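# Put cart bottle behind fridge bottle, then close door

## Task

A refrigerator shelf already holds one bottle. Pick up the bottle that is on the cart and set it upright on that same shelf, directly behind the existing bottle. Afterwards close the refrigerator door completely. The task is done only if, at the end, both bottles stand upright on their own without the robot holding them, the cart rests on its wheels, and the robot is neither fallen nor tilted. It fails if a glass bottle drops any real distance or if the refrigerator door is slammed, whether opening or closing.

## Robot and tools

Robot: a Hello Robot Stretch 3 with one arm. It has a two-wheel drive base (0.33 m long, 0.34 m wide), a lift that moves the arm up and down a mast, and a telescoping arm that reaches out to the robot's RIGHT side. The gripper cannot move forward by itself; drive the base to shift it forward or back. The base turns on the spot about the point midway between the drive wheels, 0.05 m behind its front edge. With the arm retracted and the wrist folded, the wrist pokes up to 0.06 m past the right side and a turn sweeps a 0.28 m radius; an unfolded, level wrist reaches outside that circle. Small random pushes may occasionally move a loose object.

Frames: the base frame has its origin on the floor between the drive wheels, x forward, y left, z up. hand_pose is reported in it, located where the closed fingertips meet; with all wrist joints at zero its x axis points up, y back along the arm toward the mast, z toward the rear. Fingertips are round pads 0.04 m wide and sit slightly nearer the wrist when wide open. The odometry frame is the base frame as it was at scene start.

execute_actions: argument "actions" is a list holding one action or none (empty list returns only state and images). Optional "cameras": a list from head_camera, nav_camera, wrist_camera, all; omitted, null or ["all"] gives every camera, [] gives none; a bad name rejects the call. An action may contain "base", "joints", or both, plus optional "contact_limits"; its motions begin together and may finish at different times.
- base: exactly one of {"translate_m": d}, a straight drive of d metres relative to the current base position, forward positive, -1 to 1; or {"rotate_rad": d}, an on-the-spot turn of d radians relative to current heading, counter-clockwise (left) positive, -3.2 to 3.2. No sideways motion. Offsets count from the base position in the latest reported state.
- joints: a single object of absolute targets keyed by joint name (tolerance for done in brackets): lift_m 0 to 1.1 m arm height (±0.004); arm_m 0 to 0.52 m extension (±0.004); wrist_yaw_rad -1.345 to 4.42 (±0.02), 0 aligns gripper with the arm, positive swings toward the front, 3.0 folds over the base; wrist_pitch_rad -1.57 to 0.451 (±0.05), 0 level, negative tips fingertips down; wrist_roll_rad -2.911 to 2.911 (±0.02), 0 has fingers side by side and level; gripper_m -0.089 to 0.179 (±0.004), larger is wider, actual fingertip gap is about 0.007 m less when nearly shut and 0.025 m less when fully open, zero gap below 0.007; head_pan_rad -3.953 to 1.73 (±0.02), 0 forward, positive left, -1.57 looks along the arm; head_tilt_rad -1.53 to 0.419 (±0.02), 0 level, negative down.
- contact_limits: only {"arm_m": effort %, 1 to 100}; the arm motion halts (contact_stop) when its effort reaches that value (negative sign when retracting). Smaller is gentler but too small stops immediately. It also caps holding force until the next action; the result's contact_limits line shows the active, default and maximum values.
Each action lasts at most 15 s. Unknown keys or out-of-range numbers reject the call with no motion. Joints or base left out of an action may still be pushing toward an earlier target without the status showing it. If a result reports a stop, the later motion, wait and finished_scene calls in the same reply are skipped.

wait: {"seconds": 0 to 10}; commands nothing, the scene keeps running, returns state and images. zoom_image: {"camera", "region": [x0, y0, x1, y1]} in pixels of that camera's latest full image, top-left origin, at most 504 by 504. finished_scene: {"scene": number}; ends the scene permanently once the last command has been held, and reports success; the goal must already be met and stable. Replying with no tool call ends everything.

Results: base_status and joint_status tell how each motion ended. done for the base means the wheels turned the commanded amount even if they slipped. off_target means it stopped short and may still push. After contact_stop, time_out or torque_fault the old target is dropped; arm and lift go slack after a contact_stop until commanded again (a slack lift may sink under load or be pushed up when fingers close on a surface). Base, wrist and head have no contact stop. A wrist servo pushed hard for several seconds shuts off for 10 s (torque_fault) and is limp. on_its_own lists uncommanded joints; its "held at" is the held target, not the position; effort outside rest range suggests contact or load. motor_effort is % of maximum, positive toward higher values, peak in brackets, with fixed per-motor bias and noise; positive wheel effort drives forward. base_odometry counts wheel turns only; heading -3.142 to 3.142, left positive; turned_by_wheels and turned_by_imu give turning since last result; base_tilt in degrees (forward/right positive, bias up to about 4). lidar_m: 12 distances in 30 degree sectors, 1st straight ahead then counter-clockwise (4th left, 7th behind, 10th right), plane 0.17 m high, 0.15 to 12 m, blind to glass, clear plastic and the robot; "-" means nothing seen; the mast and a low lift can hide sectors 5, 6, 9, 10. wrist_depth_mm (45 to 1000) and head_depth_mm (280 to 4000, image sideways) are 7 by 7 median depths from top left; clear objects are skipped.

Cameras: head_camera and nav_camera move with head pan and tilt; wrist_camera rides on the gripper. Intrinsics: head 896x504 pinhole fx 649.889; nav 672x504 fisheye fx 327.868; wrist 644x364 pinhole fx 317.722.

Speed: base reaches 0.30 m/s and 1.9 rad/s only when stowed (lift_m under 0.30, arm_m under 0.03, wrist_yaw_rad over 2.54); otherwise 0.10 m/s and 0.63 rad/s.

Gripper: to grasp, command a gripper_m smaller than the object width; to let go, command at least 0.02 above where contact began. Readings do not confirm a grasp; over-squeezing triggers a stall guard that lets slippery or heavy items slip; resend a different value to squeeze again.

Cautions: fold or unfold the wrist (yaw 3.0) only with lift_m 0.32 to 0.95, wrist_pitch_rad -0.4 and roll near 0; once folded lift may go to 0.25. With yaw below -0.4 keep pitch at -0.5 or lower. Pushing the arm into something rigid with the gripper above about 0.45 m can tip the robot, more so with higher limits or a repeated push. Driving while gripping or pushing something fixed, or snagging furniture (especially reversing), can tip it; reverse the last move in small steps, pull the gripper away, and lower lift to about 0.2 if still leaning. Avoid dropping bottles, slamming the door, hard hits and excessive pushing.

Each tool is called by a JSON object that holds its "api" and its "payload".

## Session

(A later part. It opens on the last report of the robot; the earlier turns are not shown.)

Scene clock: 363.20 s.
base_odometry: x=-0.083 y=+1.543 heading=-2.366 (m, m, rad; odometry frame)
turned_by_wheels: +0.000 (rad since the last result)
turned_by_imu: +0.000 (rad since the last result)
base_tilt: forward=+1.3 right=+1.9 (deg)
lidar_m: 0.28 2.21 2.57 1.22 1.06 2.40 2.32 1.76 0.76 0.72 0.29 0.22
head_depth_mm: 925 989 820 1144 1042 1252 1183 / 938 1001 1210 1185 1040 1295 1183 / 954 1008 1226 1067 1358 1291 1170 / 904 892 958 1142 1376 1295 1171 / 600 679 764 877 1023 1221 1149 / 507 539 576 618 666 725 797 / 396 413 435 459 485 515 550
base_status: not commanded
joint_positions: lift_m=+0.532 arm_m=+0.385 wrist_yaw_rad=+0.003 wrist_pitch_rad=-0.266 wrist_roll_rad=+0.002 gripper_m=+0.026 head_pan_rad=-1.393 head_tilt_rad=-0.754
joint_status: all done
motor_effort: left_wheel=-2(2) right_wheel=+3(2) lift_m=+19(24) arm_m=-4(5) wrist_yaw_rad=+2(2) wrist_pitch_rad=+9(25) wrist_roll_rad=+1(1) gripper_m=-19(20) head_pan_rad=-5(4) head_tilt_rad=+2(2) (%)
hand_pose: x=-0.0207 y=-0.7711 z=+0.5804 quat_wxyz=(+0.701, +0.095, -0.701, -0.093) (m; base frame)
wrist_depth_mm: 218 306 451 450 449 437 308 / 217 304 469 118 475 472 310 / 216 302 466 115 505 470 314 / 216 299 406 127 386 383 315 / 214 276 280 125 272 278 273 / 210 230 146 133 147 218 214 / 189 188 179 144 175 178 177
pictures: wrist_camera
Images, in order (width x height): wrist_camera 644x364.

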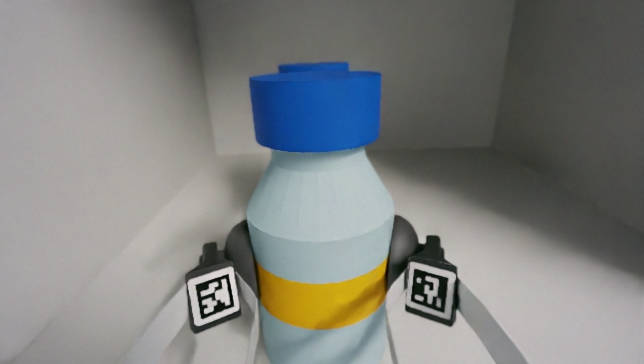

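{"api": "execute_actions", "payload": {"actions": [{"joints":{"gripper_m":0.1,"lift_m":0.54}}], "cameras": []}}

{"api": "execute_actions", "payload": {"actions": [{"joints":{"arm_m":0.0}}], "cameras": ["wrist_camera","head_camera"]}}

{"api": "execute_actions", "payload": {"actions": [{"base":{"rotate_rad":-1.57},"joints":{"gripper_m":0,"wrist_pitch_rad":0,"lift_m":0.33}}], "cameras": []}}

{"api": "execute_actions", "payload": {"actions": [{"base":{"translate_m":-0.37}}], "cameras": []}}

{"api": "execute_actions", "payload": {"actions": [{"base":{"rotate_rad":1.57}}], "cameras": []}}

{"api": "execute_actions", "payload": {"actions": [{"base":{"translate_m":0.62},"joints":{"head_pan_rad":-1.8}}], "cameras": ["nav_camera","head_camera"]}}

Scene clock: 375.60 s.
base_odometry: x=-0.083 y=+1.543 heading=-2.366 (m, m, rad; odometry frame)
turned_by_wheels: +0.000 (rad since the last result)
turned_by_imu: +0.001 (rad since the last result)
base_tilt: forward=+1.3 right=+1.8 (deg)
lidar_m: 0.28 2.19 2.56 1.21 1.06 2.39 2.32 1.76 0.76 0.72 0.29 0.22
head_depth_mm: 925 983 819 1139 1043 1252 1183 / 938 1001 1206 1181 1042 1290 1184 / 952 1007 1232 1075 1349 1287 1169 / 901 892 956 1131 1378 1319 1170 / 600 676 763 877 1026 1218 1150 / 507 538 575 617 666 727 795 / 395 413 435 459 486 517 549
base_status: not commanded
joint_positions: lift_m=+0.540 arm_m=+0.385 wrist_yaw_rad=+0.003 wrist_pitch_rad=-0.271 wrist_roll_rad=+0.002 gripper_m=+0.100 head_pan_rad=-1.393 head_tilt_rad=-0.754
joint_status: all done
motor_effort: left_wheel=-2(2) right_wheel=+2(3) lift_m=+27(28) arm_m=-4(4) wrist_yaw_rad=+2(2) wrist_pitch_rad=+12(20) wrist_roll_rad=+1(1) gripper_m=+0(80) head_pan_rad=-4(4) head_tilt_rad=+2(2) (%)
hand_pose: x=-0.0207 y=-0.7706 z=+0.5867 quat_wxyz=(+0.700, +0.097, -0.701, -0.095) (m; base frame)
wrist_depth_mm: 218 306 447 449 448 439 308 / 218 303 470 225 479 465 311 / 216 299 470 114 508 466 314 / 215 300 419 128 401 390 315 / 213 278 287 126 279 289 281 / 213 240 216 131 211 229 222 / 196 189 187 143 183 185 184
pictures: none
No camera images: the call's "cameras" was empty. Leave "cameras" out to get every camera's image.

Scene clock: 379.63 s.
base_odometry: x=-0.083 y=+1.543 heading=-2.366 (m, m, rad; odometry frame)
turned_by_wheels: +0.000 (rad since the last result)
turned_by_imu: +0.001 (rad since the last result)
base_tilt: forward=+1.3 right=+1.6 (deg)
lidar_m: 0.28 2.20 2.57 1.22 1.05 2.39 2.32 1.76 0.75 0.72 0.29 0.22
head_depth_mm: 928 983 821 1145 1048 1257 1186 / 939 999 1197 1176 1384 1289 1189 / 951 1008 1217 1068 1385 1287 1203 / 903 895 956 1131 1392 1307 1201 / 600 679 763 875 1022 1212 1150 / 504 538 575 617 665 726 793 / 395 414 435 459 485 515 550
base_status: not commanded
joint_positions: lift_m=+0.540 arm_m=+0.001 wrist_yaw_rad=+0.004 wrist_pitch_rad=-0.270 wrist_roll_rad=+0.002 gripper_m=+0.100 head_pan_rad=-1.393 head_tilt_rad=-0.754
joint_status: all done
joint sent to its limit — the command would take arm_m past its lower limit, so that joint was sent only as far as its limit.
motor_effort: left_wheel=-2(2) right_wheel=+3(3) lift_m=+26(27) arm_m=-5(6) wrist_yaw_rad=+2(2) wrist_pitch_rad=+12(12) wrist_roll_rad=+1(0) gripper_m=+1(0) head_pan_rad=-5(4) head_tilt_rad=+2(2) (%)
hand_pose: x=-0.0206 y=-0.3869 z=+0.5869 quat_wxyz=(+0.700, +0.097, -0.701, -0.094) (m; base frame)
wrist_depth_mm: 276 399 641 779 788 450 876 / 276 393 633 826 829 457 931 / 273 390 563 542 660 468 - / 272 387 507 936 826 498 - / 270 383 693 - 962 536 - / 269 356 760 822 813 904 973 / 266 377 625 672 664 633 799
pictures: head_camera (sideways: a quarter turn clockwise sets it upright), wrist_camera
Images, in order (width x height): head_camera 896x504, wrist_camera 644x364.

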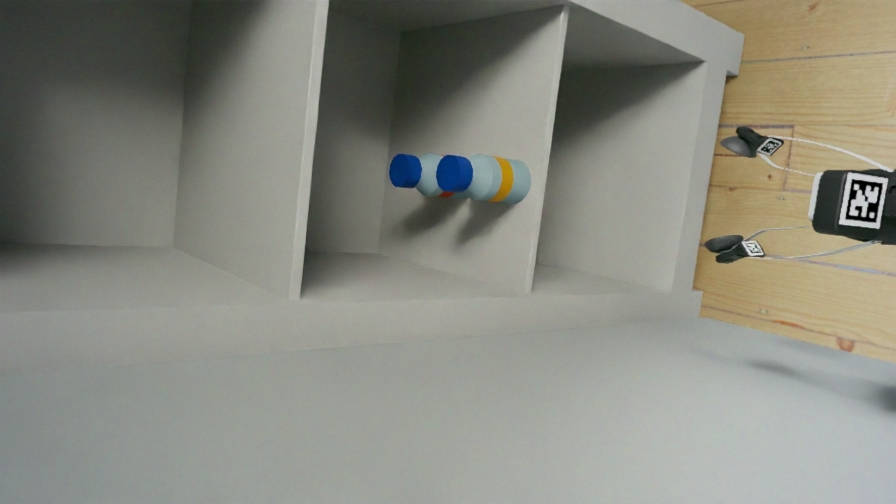

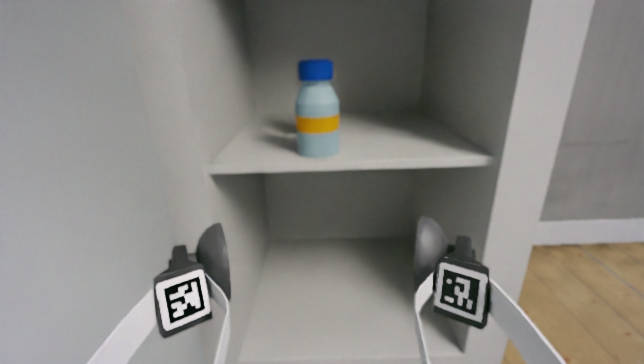

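Scene clock: 383.07 s.
base_odometry: x=-0.083 y=+1.543 heading=+2.347 (m, m, rad; odometry frame)
turned_by_wheels: -1.570 (rad since the last result)
turned_by_imu: -1.561 (rad since the last result)
base_tilt: forward=+1.3 right=+1.8 (deg)
lidar_m: 0.72 0.29 0.22 2.45 2.56 2.56 1.21 1.05 2.39 2.32 1.75 0.76
head_depth_mm: 1920 2173 2411 2027 1632 1374 1183 / 1969 2218 2452 2015 1622 1368 1183 / 1992 2257 2485 1988 1626 1369 1180 / 2024 2303 2506 1992 1604 1368 1175 / 2066 2339 2541 1986 1615 1351 1173 / 2087 2399 2568 1978 1607 1349 1174 / 2115 2382 2509 1961 1612 1346 1164
base_status: done
joint_positions: lift_m=+0.330 arm_m=+0.001 wrist_yaw_rad=+0.004 wrist_pitch_rad=-0.022 wrist_roll_rad=+0.002 gripper_m=+0.000 head_pan_rad=-1.393 head_tilt_rad=-0.754
joint_status: all done
motor_effort: left_wheel=+2(6) right_wheel=-4(8) lift_m=+19(22) arm_m=-5(5) wrist_yaw_rad=+1(1) wrist_pitch_rad=+12(14) wrist_roll_rad=+1(1) gripper_m=-3(80) head_pan_rad=-4(4) head_tilt_rad=+2(2) (%)
hand_pose: x=-0.0205 y=-0.4020 z=+0.4393 quat_wxyz=(+0.707, +0.009, -0.708, -0.007) (m; base frame)
wrist_depth_mm: - - - - - - - / - - - - - - - / - - - - - - - / - - - - - - - / - - - - - - - / - - - - - - - / 855 834 809 799 800 780 757
pictures: none
No camera images: the call's "cameras" was empty. Leave "cameras" out to get every camera's image.

Scene clock: 387.93 s.
base_odometry: x=+0.176 y=+1.279 heading=+2.347 (m, m, rad; odometry frame)
turned_by_wheels: +0.000 (rad since the last result)
turned_by_imu: +0.001 (rad since the last result)
base_tilt: forward=+1.4 right=+1.7 (deg)
lidar_m: 0.77 0.49 2.38 2.07 2.08 2.18 1.05 0.71 0.96 2.31 2.27 1.11
head_depth_mm: 1927 2177 2417 1988 1640 1376 1184 / 1954 2220 2448 2003 1637 1369 1184 / 2020 2247 2487 2006 1620 1365 1186 / 2023 2282 2474 1994 1623 1360 1181 / 2050 2334 2508 1959 1609 1358 1171 / 2106 2380 2604 1977 1606 1351 1172 / 2126 2383 2588 1962 1597 1353 1166
base_status: done
joint_positions: lift_m=+0.330 arm_m=+0.001 wrist_yaw_rad=+0.004 wrist_pitch_rad=-0.022 wrist_roll_rad=+0.002 gripper_m=+0.000 head_pan_rad=-1.393 head_tilt_rad=-0.754
joint_status: not commanded
motor_effort: left_wheel=+2(4) right_wheel=-3(10) lift_m=+19(19) arm_m=-4(5) wrist_yaw_rad=+1(1) wrist_pitch_rad=+12(12) wrist_roll_rad=+1(1) gripper_m=-3(2) head_pan_rad=-5(5) head_tilt_rad=+2(2) (%)
hand_pose: x=-0.0205 y=-0.4020 z=+0.4393 quat_wxyz=(+0.707, +0.009, -0.708, -0.007) (m; base frame)
wrist_depth_mm: - - - - - - - / - - - - - - - / - - - - - - - / - - - - - - - / - - - - - - - / - - - - - - - / 838 832 816 815 786 772 771
pictures: none
No camera images: the call's "cameras" was empty. Leave "cameras" out to get every camera's image.

Scene clock: 391.37 s.
base_odometry: x=+0.176 y=+1.279 heading=-2.366 (m, m, rad; odometry frame)
turned_by_wheels: +1.570 (rad since the last result)
turned_by_imu: +1.562 (rad since the last result)
base_tilt: forward=+1.3 right=+1.7 (deg)
lidar_m: 2.08 2.08 2.18 1.07 0.80 0.96 2.31 2.27 1.11 0.79 0.49 2.36
head_depth_mm: 1251 1219 1364 1306 1556 1375 1187 / 1265 1239 1525 1682 1548 1369 1178 / 1279 1241 1462 1742 1573 1363 1181 / 962 1065 1317 1524 1572 1355 1174 / 733 801 883 982 1105 1276 1146 / 528 561 601 642 721 884 1148 / 412 437 485 562 1489 1346 1169
base_status: done
joint_positions: lift_m=+0.330 arm_m=+0.001 wrist_yaw_rad=+0.004 wrist_pitch_rad=-0.022 wrist_roll_rad=+0.002 gripper_m=+0.000 head_pan_rad=-1.393 head_tilt_rad=-0.754
joint_status: not commanded
motor_effort: left_wheel=-2(5) right_wheel=+3(9) lift_m=+20(20) arm_m=-5(5) wrist_yaw_rad=+1(2) wrist_pitch_rad=+12(12) wrist_roll_rad=+0(1) gripper_m=-2(3) head_pan_rad=-5(5) head_tilt_rad=+2(2) (%)
hand_pose: x=-0.0204 y=-0.4020 z=+0.4393 quat_wxyz=(+0.707, +0.009, -0.708, -0.007) (m; base frame)
wrist_depth_mm: 285 411 768 - 879 - - / 284 409 797 - 892 - - / 284 404 803 - 896 - - / 281 398 776 - 930 - - / 280 398 766 - - - - / 278 392 674 - 892 - - / 276 388 737 796 799 790 760
pictures: none
No camera images: the call's "cameras" was empty. Leave "cameras" out to get every camera's image.

Scene clock: 398.73 s.
base_odometry: x=-0.267 y=+0.845 heading=-2.366 (m, m, rad; odometry frame)
turned_by_wheels: +0.000 (rad since the last result)
turned_by_imu: +0.000 (rad since the last result)
base_tilt: forward=+1.4 right=+1.8 (deg)
lidar_m: 1.84 1.49 2.17 2.10 1.29 1.14 2.93 2.29 0.56 1.55 1.71 1.90
head_depth_mm: 521 539 590 657 820 1365 1183 / 665 703 749 798 858 1014 1183 / 848 913 991 1078 1191 1274 1181 / 1277 1419 1590 1791 1586 1367 1177 / 1416 1606 1825 1962 1618 1373 1167 / 1387 1554 1778 1937 1599 1353 1172 / 1355 1516 1724 1892 1604 1346 1166
base_status: done
joint_positions: lift_m=+0.330 arm_m=+0.001 wrist_yaw_rad=+0.004 wrist_pitch_rad=-0.022 wrist_roll_rad=+0.002 gripper_m=+0.000 head_pan_rad=-1.793 head_tilt_rad=-0.754
joint_status: all done
motor_effort: left_wheel=-2(3) right_wheel=+2(10) lift_m=+19(20) arm_m=-5(5) wrist_yaw_rad=+1(1) wrist_pitch_rad=+12(12) wrist_roll_rad=+1(1) gripper_m=-2(3) head_pan_rad=-4(39) head_tilt_rad=+2(2) (%)
hand_pose: x=-0.0204 y=-0.4020 z=+0.4393 quat_wxyz=(+0.707, +0.009, -0.708, -0.007) (m; base frame)
wrist_depth_mm: - - - - - 547 363 / - - - - - 552 370 / - - - - - 562 370 / - - - - - 565 370 / - - - - - 578 374 / - - - - - 572 377 / 820 830 812 797 778 583 378
pictures: head_camera (sideways: a quarter turn clockwise sets it upright), nav_camera (sideways: a quarter turn counterclockwise sets it upright)
Images, in order (width x height): head_camera 896x504, nav_camera 672x504.

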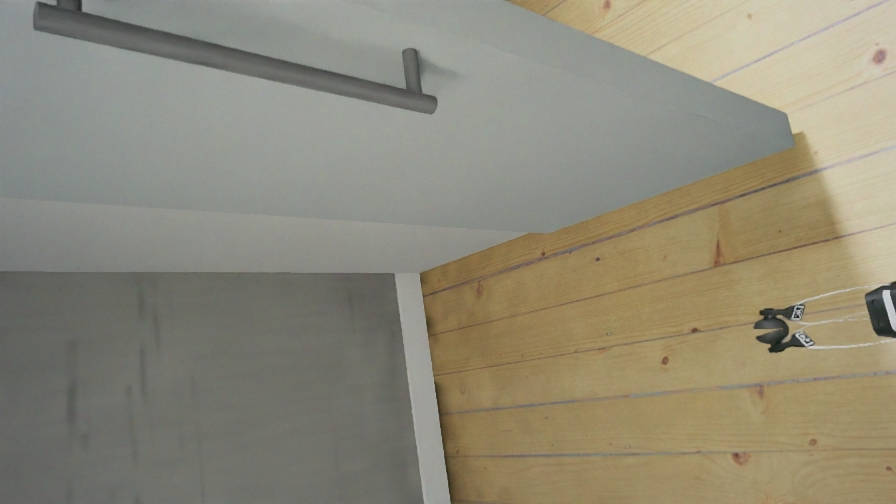

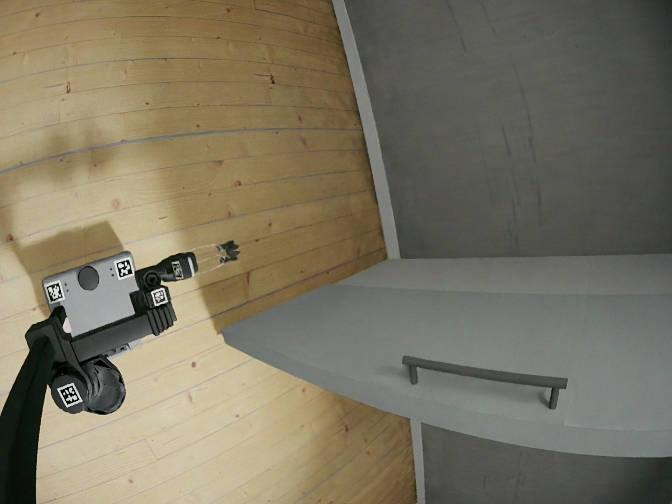

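{"api": "execute_actions", "payload": {"actions": [{"joints":{"arm_m":0.28}}]}}

{"api": "execute_actions", "payload": {"actions": [{"base":{"translate_m":-0.3}}]}}

Scene clock: 415.60 s.
base_odometry: x=-0.267 y=+0.845 heading=-2.366 (m, m, rad; odometry frame)
turned_by_wheels: +0.000 (rad since the last result)
turned_by_imu: +0.001 (rad since the last result)
base_tilt: forward=+1.3 right=+1.7 (deg)
lidar_m: 1.84 1.49 2.18 2.09 1.29 1.14 2.93 2.30 0.56 1.55 1.71 1.90
head_depth_mm: 522 539 592 653 797 1373 1190 / 664 705 749 801 860 1011 1181 / 846 914 994 1081 1188 1278 1184 / 1279 1427 1605 1820 1570 1385 1176 / 1420 1597 1823 1977 1618 - 1162 / 1388 1537 1776 1934 1615 1357 1162 / 1357 1523 1731 1905 1602 1343 1169
base_status: not commanded
joint_positions: lift_m=+0.330 arm_m=+0.280 wrist_yaw_rad=+0.004 wrist_pitch_rad=-0.021 wrist_roll_rad=+0.002 gripper_m=+0.000 head_pan_rad=-1.793 head_tilt_rad=-0.754
joint_status: all done
motor_effort: left_wheel=-2(3) right_wheel=+3(3) lift_m=+19(19) arm_m=+5(6) wrist_yaw_rad=+1(1) wrist_pitch_rad=+12(12) wrist_roll_rad=+1(1) gripper_m=-3(2) head_pan_rad=-5(5) head_tilt_rad=+2(2) (%)
hand_pose: x=-0.0204 y=-0.6803 z=+0.4394 quat_wxyz=(+0.707, +0.009, -0.708, -0.006) (m; base frame)
wrist_depth_mm: - - - - - 608 370 / - - - - - 618 372 / - - - - - 625 375 / - - - - - 630 384 / - - - - - 632 379 / - - - - - 634 383 / 837 813 819 803 784 646 386
pictures: head_camera (sideways: a quarter turn clockwise sets it upright), nav_camera (sideways: a quarter turn counterclockwise sets it upright), wrist_camera
Images, in order (width x height): head_camera 896x504, nav_camera 672x504, wrist_camera 644x364.

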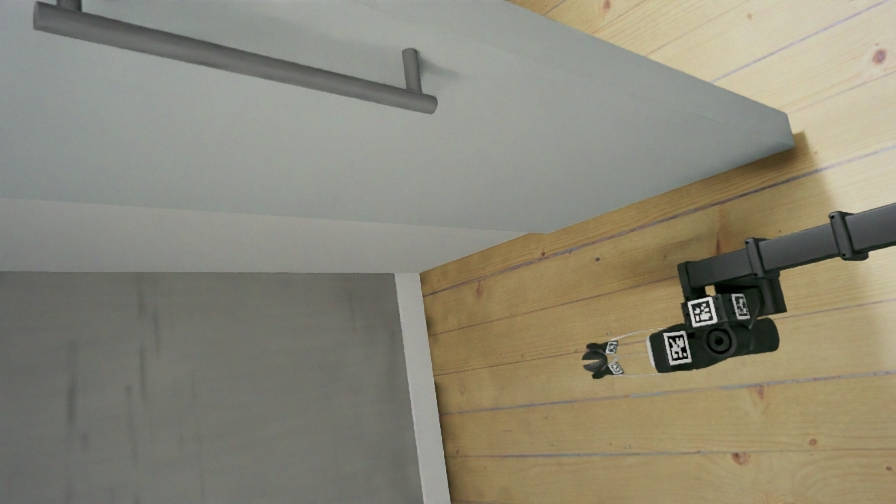

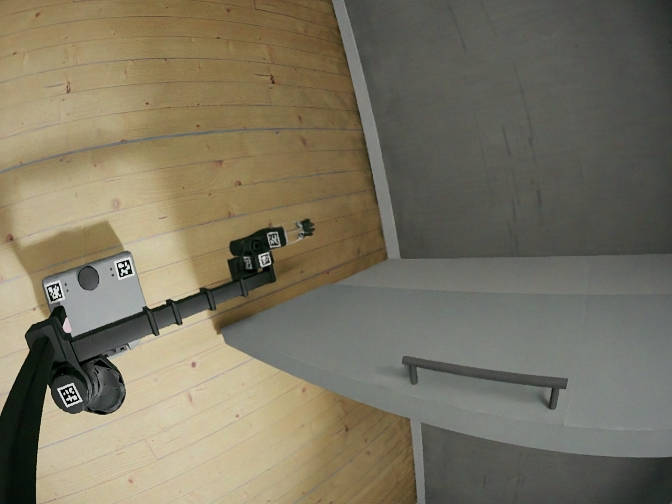

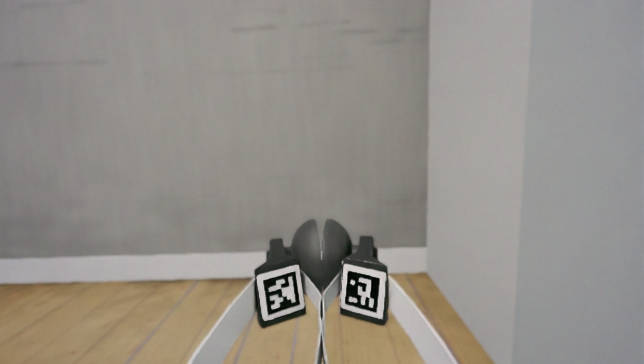

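Scene clock: 419.90 s.
base_odometry: x=-0.052 y=+1.055 heading=-2.366 (m, m, rad; odometry frame)
turned_by_wheels: +0.000 (rad since the last result)
turned_by_imu: +0.002 (rad since the last result)
base_tilt: forward=+1.3 right=+1.7 (deg)
lidar_m: 2.14 1.77 2.19 2.11 0.93 0.91 2.63 2.29 0.54 0.72 1.71 2.21
head_depth_mm: 428 489 2031 2022 1644 1374 1189 / 452 504 564 653 1512 1372 1183 / 510 560 621 711 841 1026 1180 / 585 658 745 869 1035 1217 1175 / 678 774 904 1093 1345 - 1172 / 806 971 1711 1914 1608 1355 1167 / 1352 1511 1708 1895 1599 1353 1170
base_status: done
joint_positions: lift_m=+0.330 arm_m=+0.280 wrist_yaw_rad=+0.005 wrist_pitch_rad=-0.021 wrist_roll_rad=+0.003 gripper_m=+0.000 head_pan_rad=-1.793 head_tilt_rad=-0.754
joint_status: not commanded
motor_effort: left_wheel=-2(10) right_wheel=+2(40) lift_m=+20(21) arm_m=+5(5) wrist_yaw_rad=+0(2) wrist_pitch_rad=+12(12) wrist_roll_rad=+1(1) gripper_m=-3(2) head_pan_rad=-5(5) head_tilt_rad=+1(2) (%)
hand_pose: x=-0.0203 y=-0.6804 z=+0.4395 quat_wxyz=(+0.706, +0.009, -0.708, -0.006) (m; base frame)
wrist_depth_mm: - - - - 316 226 174 / - - - - 326 228 177 / - - - - 333 231 178 / - - - - 339 235 180 / - - - - 347 240 182 / - - - - 329 242 184 / 834 818 815 758 386 248 186
pictures: head_camera (sideways: a quarter turn clockwise sets it upright), nav_camera (sideways: a quarter turn counterclockwise sets it upright), wrist_camera
Images, in order (width x height): head_camera 896x504, nav_camera 672x504, wrist_camera 644x364.

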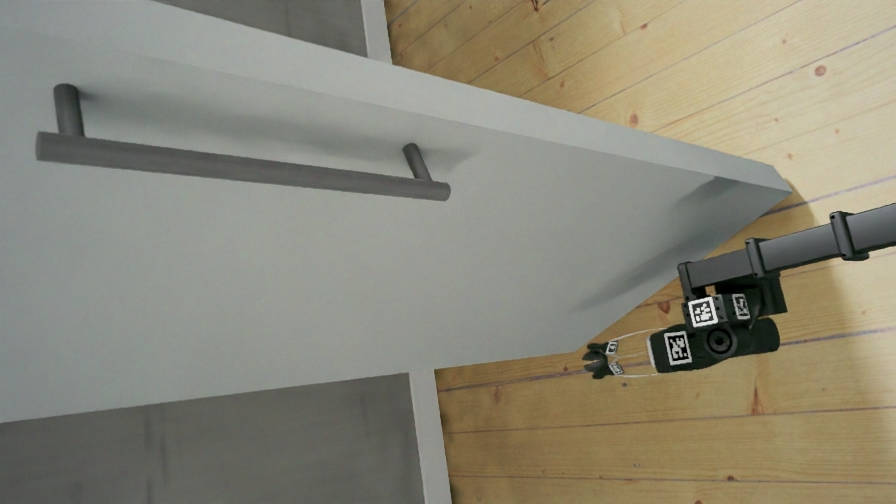

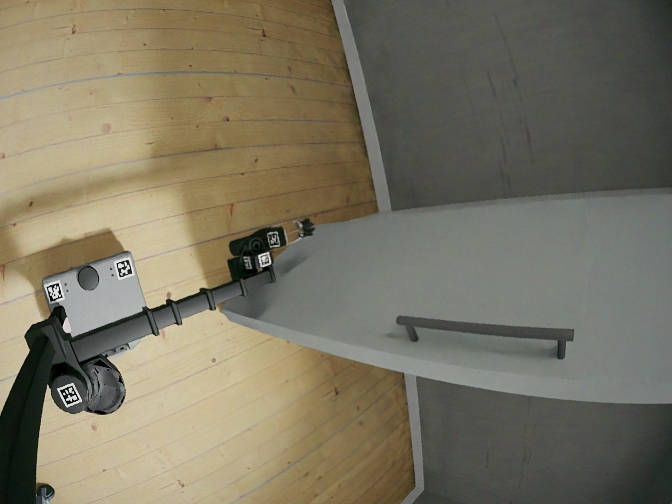

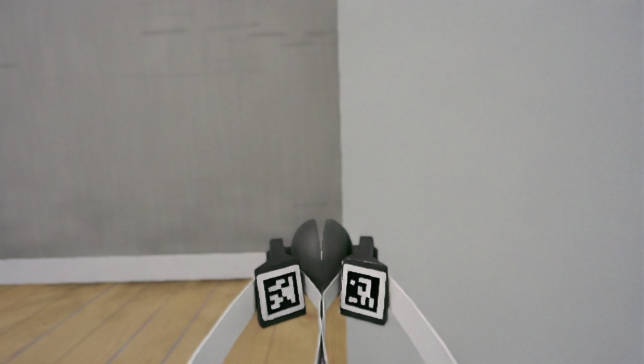

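{"api": "execute_actions", "payload": {"actions": [{"base":{"translate_m":-0.2}}], "cameras": ["nav_camera"]}}

{"api": "execute_actions", "payload": {"actions": [{"base":{"translate_m":-0.08},"joints":{"arm_m":0.38}}], "cameras": ["nav_camera"]}}

{"api": "execute_actions", "payload": {"actions": [{"joints":{"arm_m":0.5},"contact_limits":{"arm_m":20}}]}}

Scene clock: 427.30 s.
base_odometry: x=+0.091 y=+1.194 heading=-2.367 (m, m, rad; odometry frame)
turned_by_wheels: +0.000 (rad since the last result)
turned_by_imu: +0.002 (rad since the last result)
base_tilt: forward=+1.3 right=+1.7 (deg)
lidar_m: 2.03 1.95 2.18 2.14 0.78 0.93 2.42 2.28 0.67 0.74 1.71 2.36
head_depth_mm: 1574 1770 2075 2010 1646 1377 1186 / 549 637 1956 2002 1632 1369 1178 / 559 624 710 845 1056 1304 1180 / 602 675 774 903 1089 1285 1174 / 635 720 834 983 1192 - 1173 / 675 769 897 1077 1344 1359 1171 / 717 825 976 1234 1558 1348 1168
base_status: done
joint_positions: lift_m=+0.330 arm_m=+0.280 wrist_yaw_rad=+0.005 wrist_pitch_rad=-0.021 wrist_roll_rad=+0.003 gripper_m=+0.000 head_pan_rad=-1.793 head_tilt_rad=-0.754
joint_status: not commanded
motor_effort: left_wheel=-2(6) right_wheel=+3(4) lift_m=+19(19) arm_m=+4(5) wrist_yaw_rad=+1(0) wrist_pitch_rad=+12(12) wrist_roll_rad=+1(1) gripper_m=-2(3) head_pan_rad=-5(4) head_tilt_rad=+2(2) (%)
hand_pose: x=-0.0203 y=-0.6804 z=+0.4395 quat_wxyz=(+0.706, +0.009, -0.708, -0.006) (m; base frame)
wrist_depth_mm: - - 427 314 252 209 179 / - - 441 325 257 213 182 / - - 452 336 265 218 184 / - - 472 344 270 221 187 / - - 499 354 276 225 190 / - - - - 271 230 192 / 839 833 515 363 297 234 197
pictures: nav_camera (sideways: a quarter turn counterclockwise sets it upright)
Images, in order (width x height): nav_camera 672x504.

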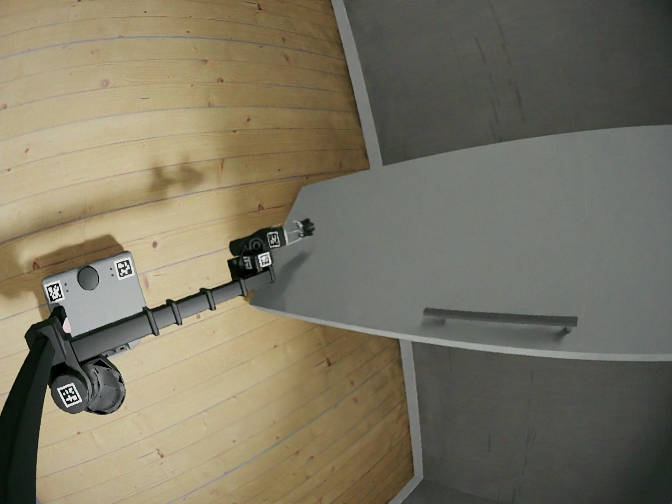

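Scene clock: 429.27 s.
base_odometry: x=+0.148 y=+1.250 heading=-2.367 (m, m, rad; odometry frame)
turned_by_wheels: +0.000 (rad since the last result)
turned_by_imu: +0.001 (rad since the last result)
base_tilt: forward=+1.2 right=+1.7 (deg)
lidar_m: 2.04 2.04 2.17 1.16 0.80 0.95 2.35 2.27 0.72 0.75 1.70 2.37
head_depth_mm: 1559 1765 2078 2023 1644 1375 1184 / 1504 1736 1987 2020 1638 1370 1183 / 589 671 794 1800 1571 1369 1179 / 619 693 791 934 1122 1308 1166 / 643 729 842 987 1167 1304 1176 / 667 761 878 1057 1293 1345 1173 / 696 794 930 1121 1447 1348 1171
base_status: done
joint_positions: lift_m=+0.330 arm_m=+0.380 wrist_yaw_rad=+0.007 wrist_pitch_rad=-0.021 wrist_roll_rad=+0.003 gripper_m=+0.000 head_pan_rad=-1.793 head_tilt_rad=-0.754
joint_status: all done
motor_effort: left_wheel=-2(8) right_wheel=+3(13) lift_m=+19(20) arm_m=+5(12) wrist_yaw_rad=-2(14) wrist_pitch_rad=+12(12) wrist_roll_rad=+1(0) gripper_m=-3(3) head_pan_rad=-4(4) head_tilt_rad=+1(2) (%)
hand_pose: x=-0.0195 y=-0.7803 z=+0.4394 quat_wxyz=(+0.706, +0.010, -0.708, -0.005) (m; base frame)
wrist_depth_mm: 947 338 258 210 177 152 134 / 983 348 266 215 181 155 136 / - 366 275 222 185 158 138 / - 385 287 227 188 161 140 / - - 300 233 192 164 143 / - 993 321 - 192 168 146 / 841 779 310 243 207 172 148
pictures: nav_camera (sideways: a quarter turn counterclockwise sets it upright)
Images, in order (width x height): nav_camera 672x504.

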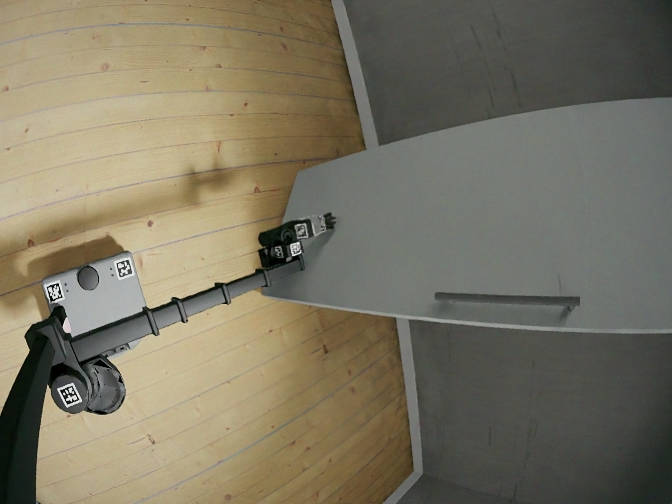

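Scene clock: 431.40 s.
base_odometry: x=+0.148 y=+1.250 heading=-2.367 (m, m, rad; odometry frame)
turned_by_wheels: +0.000 (rad since the last result)
turned_by_imu: +0.000 (rad since the last result)
base_tilt: forward=+1.4 right=+1.8 (deg)
lidar_m: 2.04 2.04 2.17 1.16 0.80 0.95 2.35 2.27 1.04 1.00 1.70 2.37
head_depth_mm: 1550 1764 2065 2027 1647 1372 1182 / 1514 1716 1986 2001 1626 1369 1176 / 878 1028 1839 1950 1629 1361 1180 / 866 983 1129 1338 1535 1385 1171 / 847 955 1091 1274 1439 1364 1175 / 826 926 1061 1222 1474 1357 1171 / 808 906 1029 1188 1476 1350 1168
base_status: not commanded
joint_positions: lift_m=+0.330 arm_m=+0.500 wrist_yaw_rad=+0.007 wrist_pitch_rad=-0.021 wrist_roll_rad=+0.003 gripper_m=+0.000 head_pan_rad=-1.793 head_tilt_rad=-0.754
joint_status: all done
motor_effort: left_wheel=-2(2) right_wheel=+3(3) lift_m=+20(20) arm_m=+5(4) wrist_yaw_rad=-1(1) wrist_pitch_rad=+12(12) wrist_roll_rad=+1(0) gripper_m=-2(3) head_pan_rad=-4(4) head_tilt_rad=+2(2) (%)
contact_limits: arm_m 20 (drawing in: default 32, maximum 52; extending or still: default 44, maximum 71)
hand_pose: x=-0.0198 y=-0.9003 z=+0.4394 quat_wxyz=(+0.706, +0.010, -0.708, -0.005) (m; base frame)
wrist_depth_mm: 248 245 244 244 243 242 240 / 254 252 251 249 249 249 247 / 874 258 256 255 255 253 253 / 898 263 264 261 260 259 261 / 910 270 270 267 268 267 266 / 946 278 275 - 275 273 272 / 834 285 283 281 281 280 280
pictures: head_camera (sideways: a quarter turn clockwise sets it upright), nav_camera (sideways: a quarter turn counterclockwise sets it upright), wrist_camera
Images, in order (width x height): head_camera 896x504, nav_camera 672x504, wrist_camera 644x364.

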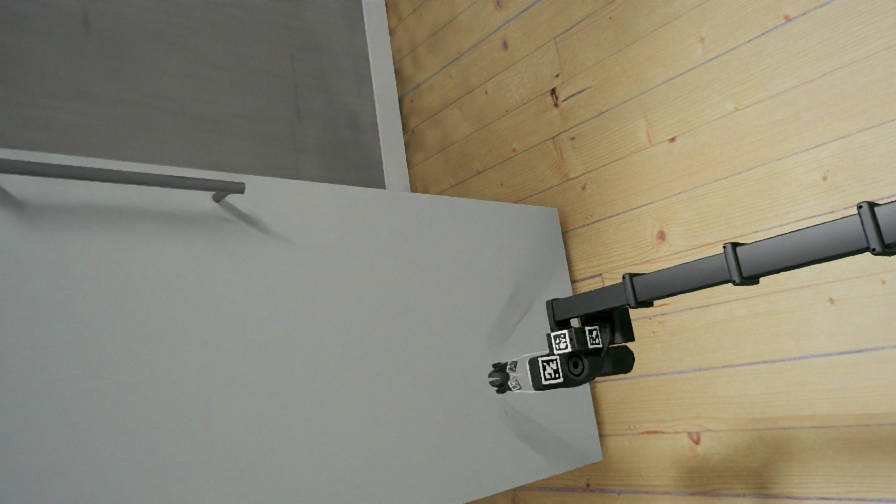

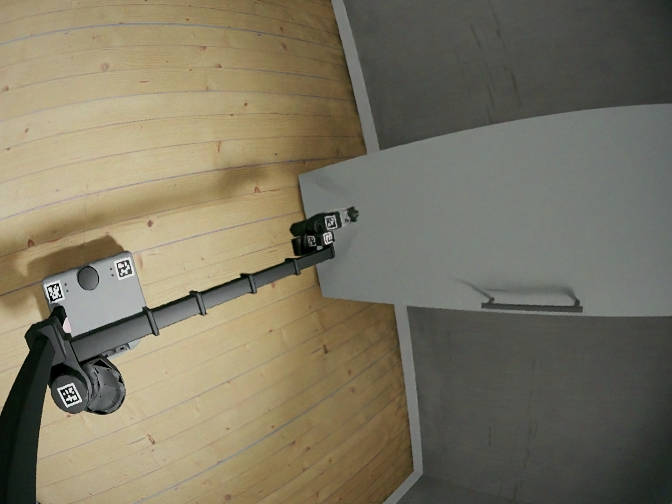

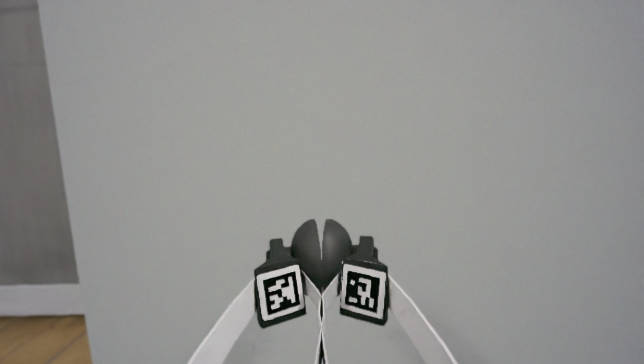

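Door is nearly shut. Move closer.

{"api": "execute_actions", "payload": {"actions": [{"base":{"rotate_rad":0.6},"joints":{"arm_m":0.2}}], "cameras": []}}

{"api": "execute_actions", "payload": {"actions": [{"base":{"translate_m":-0.25}}], "cameras": []}}

{"api": "execute_actions", "payload": {"actions": [{"base":{"rotate_rad":-0.6}}], "cameras": []}}

{"api": "execute_actions", "payload": {"actions": [{"joints":{"arm_m":0.52},"contact_limits":{"arm_m":20}}]}}

Scene clock: 439.67 s.
base_odometry: x=+0.148 y=+1.250 heading=-1.767 (m, m, rad; odometry frame)
turned_by_wheels: +0.600 (rad since the last result)
turned_by_imu: +0.598 (rad since the last result)
base_tilt: forward=+1.3 right=+1.7 (deg)
lidar_m: 2.59 2.17 1.00 0.73 1.05 2.35 2.13 1.02 1.00 1.74 2.46 2.04
head_depth_mm: 811 897 1016 1166 1365 1367 1192 / 843 934 1066 1223 1447 1377 1181 / 1427 1597 1782 1357 1523 1358 1181 / 1502 1669 1917 1980 1608 1372 1202 / 1550 1750 2006 1980 1615 1394 1137 / 1610 1834 2145 1990 1603 1354 1169 / 1683 1904 2225 1965 1609 1358 1171
base_status: done
joint_positions: lift_m=+0.330 arm_m=+0.200 wrist_yaw_rad=+0.006 wrist_pitch_rad=-0.021 wrist_roll_rad=+0.003 gripper_m=+0.000 head_pan_rad=-1.793 head_tilt_rad=-0.754
joint_status: all done
motor_effort: left_wheel=-2(9) right_wheel=+2(15) lift_m=+20(20) arm_m=-5(5) wrist_yaw_rad=-1(1) wrist_pitch_rad=+12(12) wrist_roll_rad=+1(1) gripper_m=-2(2) head_pan_rad=-4(4) head_tilt_rad=+3(3) (%)
hand_pose: x=-0.0200 y=-0.6009 z=+0.4394 quat_wxyz=(+0.706, +0.010, -0.708, -0.006) (m; base frame)
wrist_depth_mm: - - - - - - 455 / - - - - - - 465 / - - - - - - 473 / - - - - - - 482 / - - - - - - 485 / - - - - - - 498 / 847 827 811 803 790 777 500
pictures: none
No camera images: the call's "cameras" was empty. Leave "cameras" out to get every camera's image.

Scene clock: 443.33 s.
base_odometry: x=+0.196 y=+1.496 heading=-1.767 (m, m, rad; odometry frame)
turned_by_wheels: +0.000 (rad since the last result)
turned_by_imu: +0.001 (rad since the last result)
base_tilt: forward=+1.4 right=+1.8 (deg)
lidar_m: 2.80 2.32 0.78 0.83 2.18 2.15 1.94 0.87 0.86 0.92 2.34 2.28
head_depth_mm: 691 769 867 989 1162 1344 1184 / 714 794 900 1041 1227 1366 1181 / 739 826 942 1094 1301 1362 1182 / 765 860 987 1148 1384 1366 1200 / 817 1526 1752 1864 1576 1388 1134 / 1461 1666 1920 1966 1596 1357 1172 / 1508 1753 2026 1966 1605 1350 1171
base_status: done
joint_positions: lift_m=+0.330 arm_m=+0.200 wrist_yaw_rad=+0.006 wrist_pitch_rad=-0.021 wrist_roll_rad=+0.003 gripper_m=+0.000 head_pan_rad=-1.793 head_tilt_rad=-0.754
joint_status: not commanded
motor_effort: left_wheel=-2(7) right_wheel=+3(5) lift_m=+20(20) arm_m=-5(5) wrist_yaw_rad=-1(1) wrist_pitch_rad=+12(12) wrist_roll_rad=+1(0) gripper_m=-3(3) head_pan_rad=-5(4) head_tilt_rad=+2(2) (%)
hand_pose: x=-0.0200 y=-0.6009 z=+0.4394 quat_wxyz=(+0.706, +0.010, -0.708, -0.006) (m; base frame)
wrist_depth_mm: - - - - 463 400 350 / - - - - 473 408 356 / - - - - 483 416 363 / - - - - 490 424 368 / - - - - 504 427 376 / - - - - 504 442 385 / 829 829 813 797 721 448 390
pictures: none
No camera images: the call's "cameras" was empty. Leave "cameras" out to get every camera's image.

Scene clock: 445.23 s.
base_odometry: x=+0.196 y=+1.496 heading=-2.367 (m, m, rad; odometry frame)
turned_by_wheels: -0.600 (rad since the last result)
turned_by_imu: -0.596 (rad since the last result)
base_tilt: forward=+1.3 right=+1.7 (deg)
lidar_m: 2.62 2.28 2.36 0.78 0.80 2.21 2.14 2.07 1.53 0.86 0.90 2.15
head_depth_mm: 1408 1611 1874 1993 1630 1380 1185 / 1374 1570 1822 1998 1610 1369 1184 / 1345 1510 1759 1938 1637 1356 1181 / 1294 1457 1673 1881 1585 1366 1196 / 706 792 927 1086 1285 1389 1127 / 703 791 901 1046 1259 1352 1177 / 688 771 872 1018 1196 1329 1171
base_status: done
joint_positions: lift_m=+0.330 arm_m=+0.200 wrist_yaw_rad=+0.006 wrist_pitch_rad=-0.021 wrist_roll_rad=+0.003 gripper_m=+0.000 head_pan_rad=-1.793 head_tilt_rad=-0.754
joint_status: not commanded
motor_effort: left_wheel=+2(7) right_wheel=-3(10) lift_m=+19(20) arm_m=-5(5) wrist_yaw_rad=-1(1) wrist_pitch_rad=+12(12) wrist_roll_rad=+1(1) gripper_m=-2(2) head_pan_rad=-3(4) head_tilt_rad=+2(2) (%)
hand_pose: x=-0.0200 y=-0.6009 z=+0.4394 quat_wxyz=(+0.706, +0.010, -0.708, -0.006) (m; base frame)
wrist_depth_mm: 393 392 389 390 388 981 958 / 401 401 399 398 396 - 987 / 409 412 410 407 405 - - / 421 419 420 418 417 - - / 431 429 426 426 426 - - / 441 440 439 - 437 - - / 454 451 448 455 445 786 768
pictures: none
No camera images: the call's "cameras" was empty. Leave "cameras" out to get every camera's image.

Scene clock: 448.13 s.
base_odometry: x=+0.196 y=+1.496 heading=-2.367 (m, m, rad; odometry frame)
turned_by_wheels: +0.000 (rad since the last result)
turned_by_imu: +0.000 (rad since the last result)
base_tilt: forward=+1.4 right=+1.8 (deg)
lidar_m: 2.63 2.28 2.36 0.78 0.80 2.22 2.14 2.07 1.53 0.86 0.89 2.16
head_depth_mm: 1421 1618 1882 2023 1640 1376 1185 / 1374 1559 1799 2004 1638 1371 1191 / 1345 1523 1769 1932 1613 1364 1182 / 1294 1469 1681 1868 1579 1382 1172 / 708 791 926 1084 1243 1334 1176 / 701 790 902 1044 1240 1357 1171 / 687 771 876 1009 1196 1343 1164
base_status: not commanded
joint_positions: lift_m=+0.330 arm_m=+0.439 wrist_yaw_rad=+0.004 wrist_pitch_rad=-0.022 wrist_roll_rad=+0.003 gripper_m=+0.000 head_pan_rad=-1.793 head_tilt_rad=-0.753
joint_status: arm_m contact_stop (moved +0.239 of +0.320)
on_its_own: arm_m is slack since a contact_stop, until your next command for it (your +0.520 is given up)
motor_effort: left_wheel=+1(2) right_wheel=-2(5) lift_m=+20(20) arm_m=+0(21) wrist_yaw_rad=+1(2) wrist_pitch_rad=+12(16) wrist_roll_rad=+1(0) gripper_m=-2(3) head_pan_rad=-5(5) head_tilt_rad=+2(2) (%)
contact_limits: arm_m 20 (drawing in: default 32, maximum 52; extending or still: default 44, maximum 71)
hand_pose: x=-0.0204 y=-0.8398 z=+0.4392 quat_wxyz=(+0.706, +0.009, -0.708, -0.007) (m; base frame)
wrist_depth_mm: 166 165 165 165 164 164 163 / 170 170 169 169 168 167 167 / 173 173 173 173 172 172 171 / 178 178 178 177 176 175 176 / 182 182 182 180 180 180 180 / 186 187 186 - 186 184 184 / 192 192 191 190 190 190 189
pictures: head_camera (sideways: a quarter turn clockwise sets it upright), nav_camera (sideways: a quarter turn counterclockwise sets it upright), wrist_camera
Images, in order (width x height): head_camera 896x504, nav_camera 672x504, wrist_camera 644x364.

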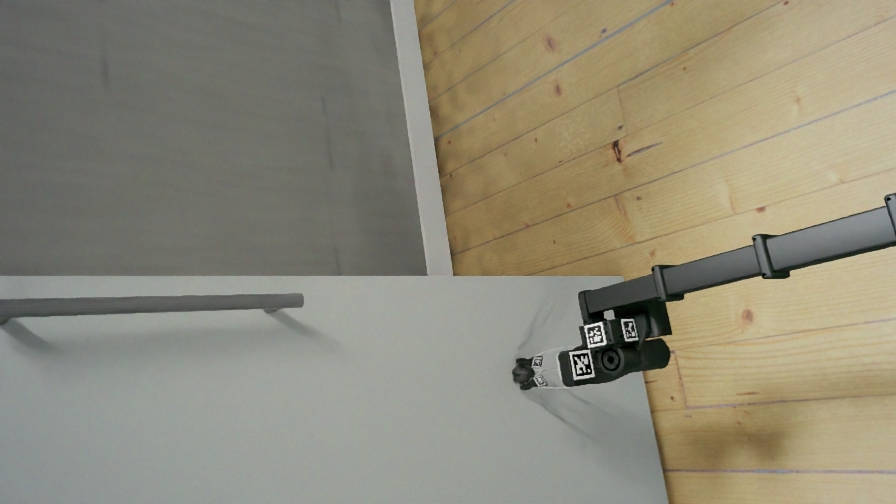

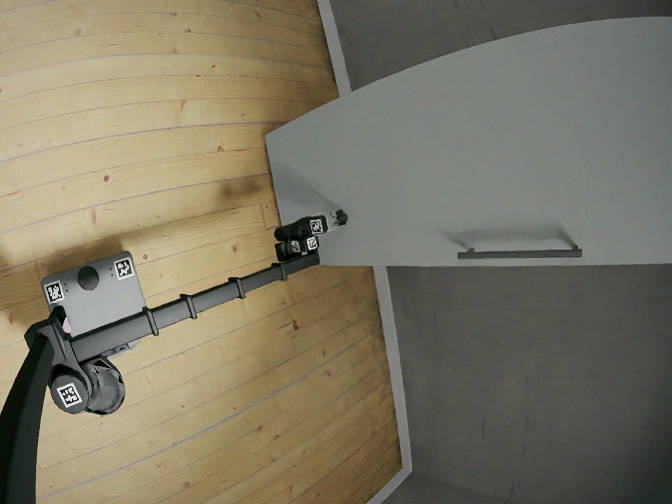

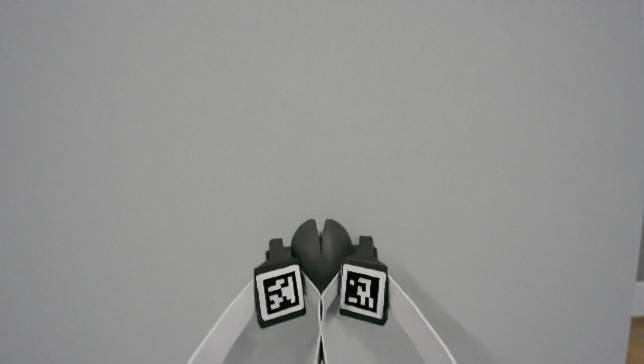

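{"api": "execute_actions", "payload": {"actions": [{"joints":{"arm_m":0.38}}], "cameras": []}}

{"api": "finished_scene", "payload": {"scene": 2}}

Scene clock: 452.30 s.
base_odometry: x=+0.196 y=+1.496 heading=-2.367 (m, m, rad; odometry frame)
turned_by_wheels: +0.000 (rad since the last result)
turned_by_imu: +0.001 (rad since the last result)
base_tilt: forward=+1.3 right=+1.7 (deg)
lidar_m: 2.62 2.28 2.36 0.78 0.80 2.21 2.15 2.08 1.53 0.86 0.90 2.16
head_depth_mm: 1421 1612 1878 2013 1640 1368 1188 / 1375 1563 1824 1983 1638 1378 1186 / 1346 1521 1765 1927 1633 1363 1177 / 1292 1463 1677 1887 1576 1356 1179 / 709 795 925 1087 1283 1307 1169 / 704 789 900 1049 1242 1345 1179 / 687 769 872 1004 1200 1336 1168
base_status: not commanded
joint_positions: lift_m=+0.330 arm_m=+0.380 wrist_yaw_rad=+0.004 wrist_pitch_rad=-0.021 wrist_roll_rad=+0.003 gripper_m=+0.000 head_pan_rad=-1.793 head_tilt_rad=-0.753
joint_status: all done
motor_effort: left_wheel=+1(1) right_wheel=-2(2) lift_m=+20(21) arm_m=-5(7) wrist_yaw_rad=+1(1) wrist_pitch_rad=+12(13) wrist_roll_rad=+1(0) gripper_m=-3(2) head_pan_rad=-4(4) head_tilt_rad=+2(1) (%)
hand_pose: x=-0.0204 y=-0.7809 z=+0.4393 quat_wxyz=(+0.706, +0.009, -0.708, -0.006) (m; base frame)
wrist_depth_mm: 222 222 220 220 220 220 807 / 226 226 225 225 225 225 816 / 232 230 230 230 230 228 846 / 237 238 236 237 236 234 867 / 244 242 243 241 241 240 878 / 250 250 248 - 247 245 895 / 255 255 254 255 254 253 762
pictures: none
No camera images: the call's "cameras" was empty. Leave "cameras" out to get every camera's image.

The scene is finished: the task was done.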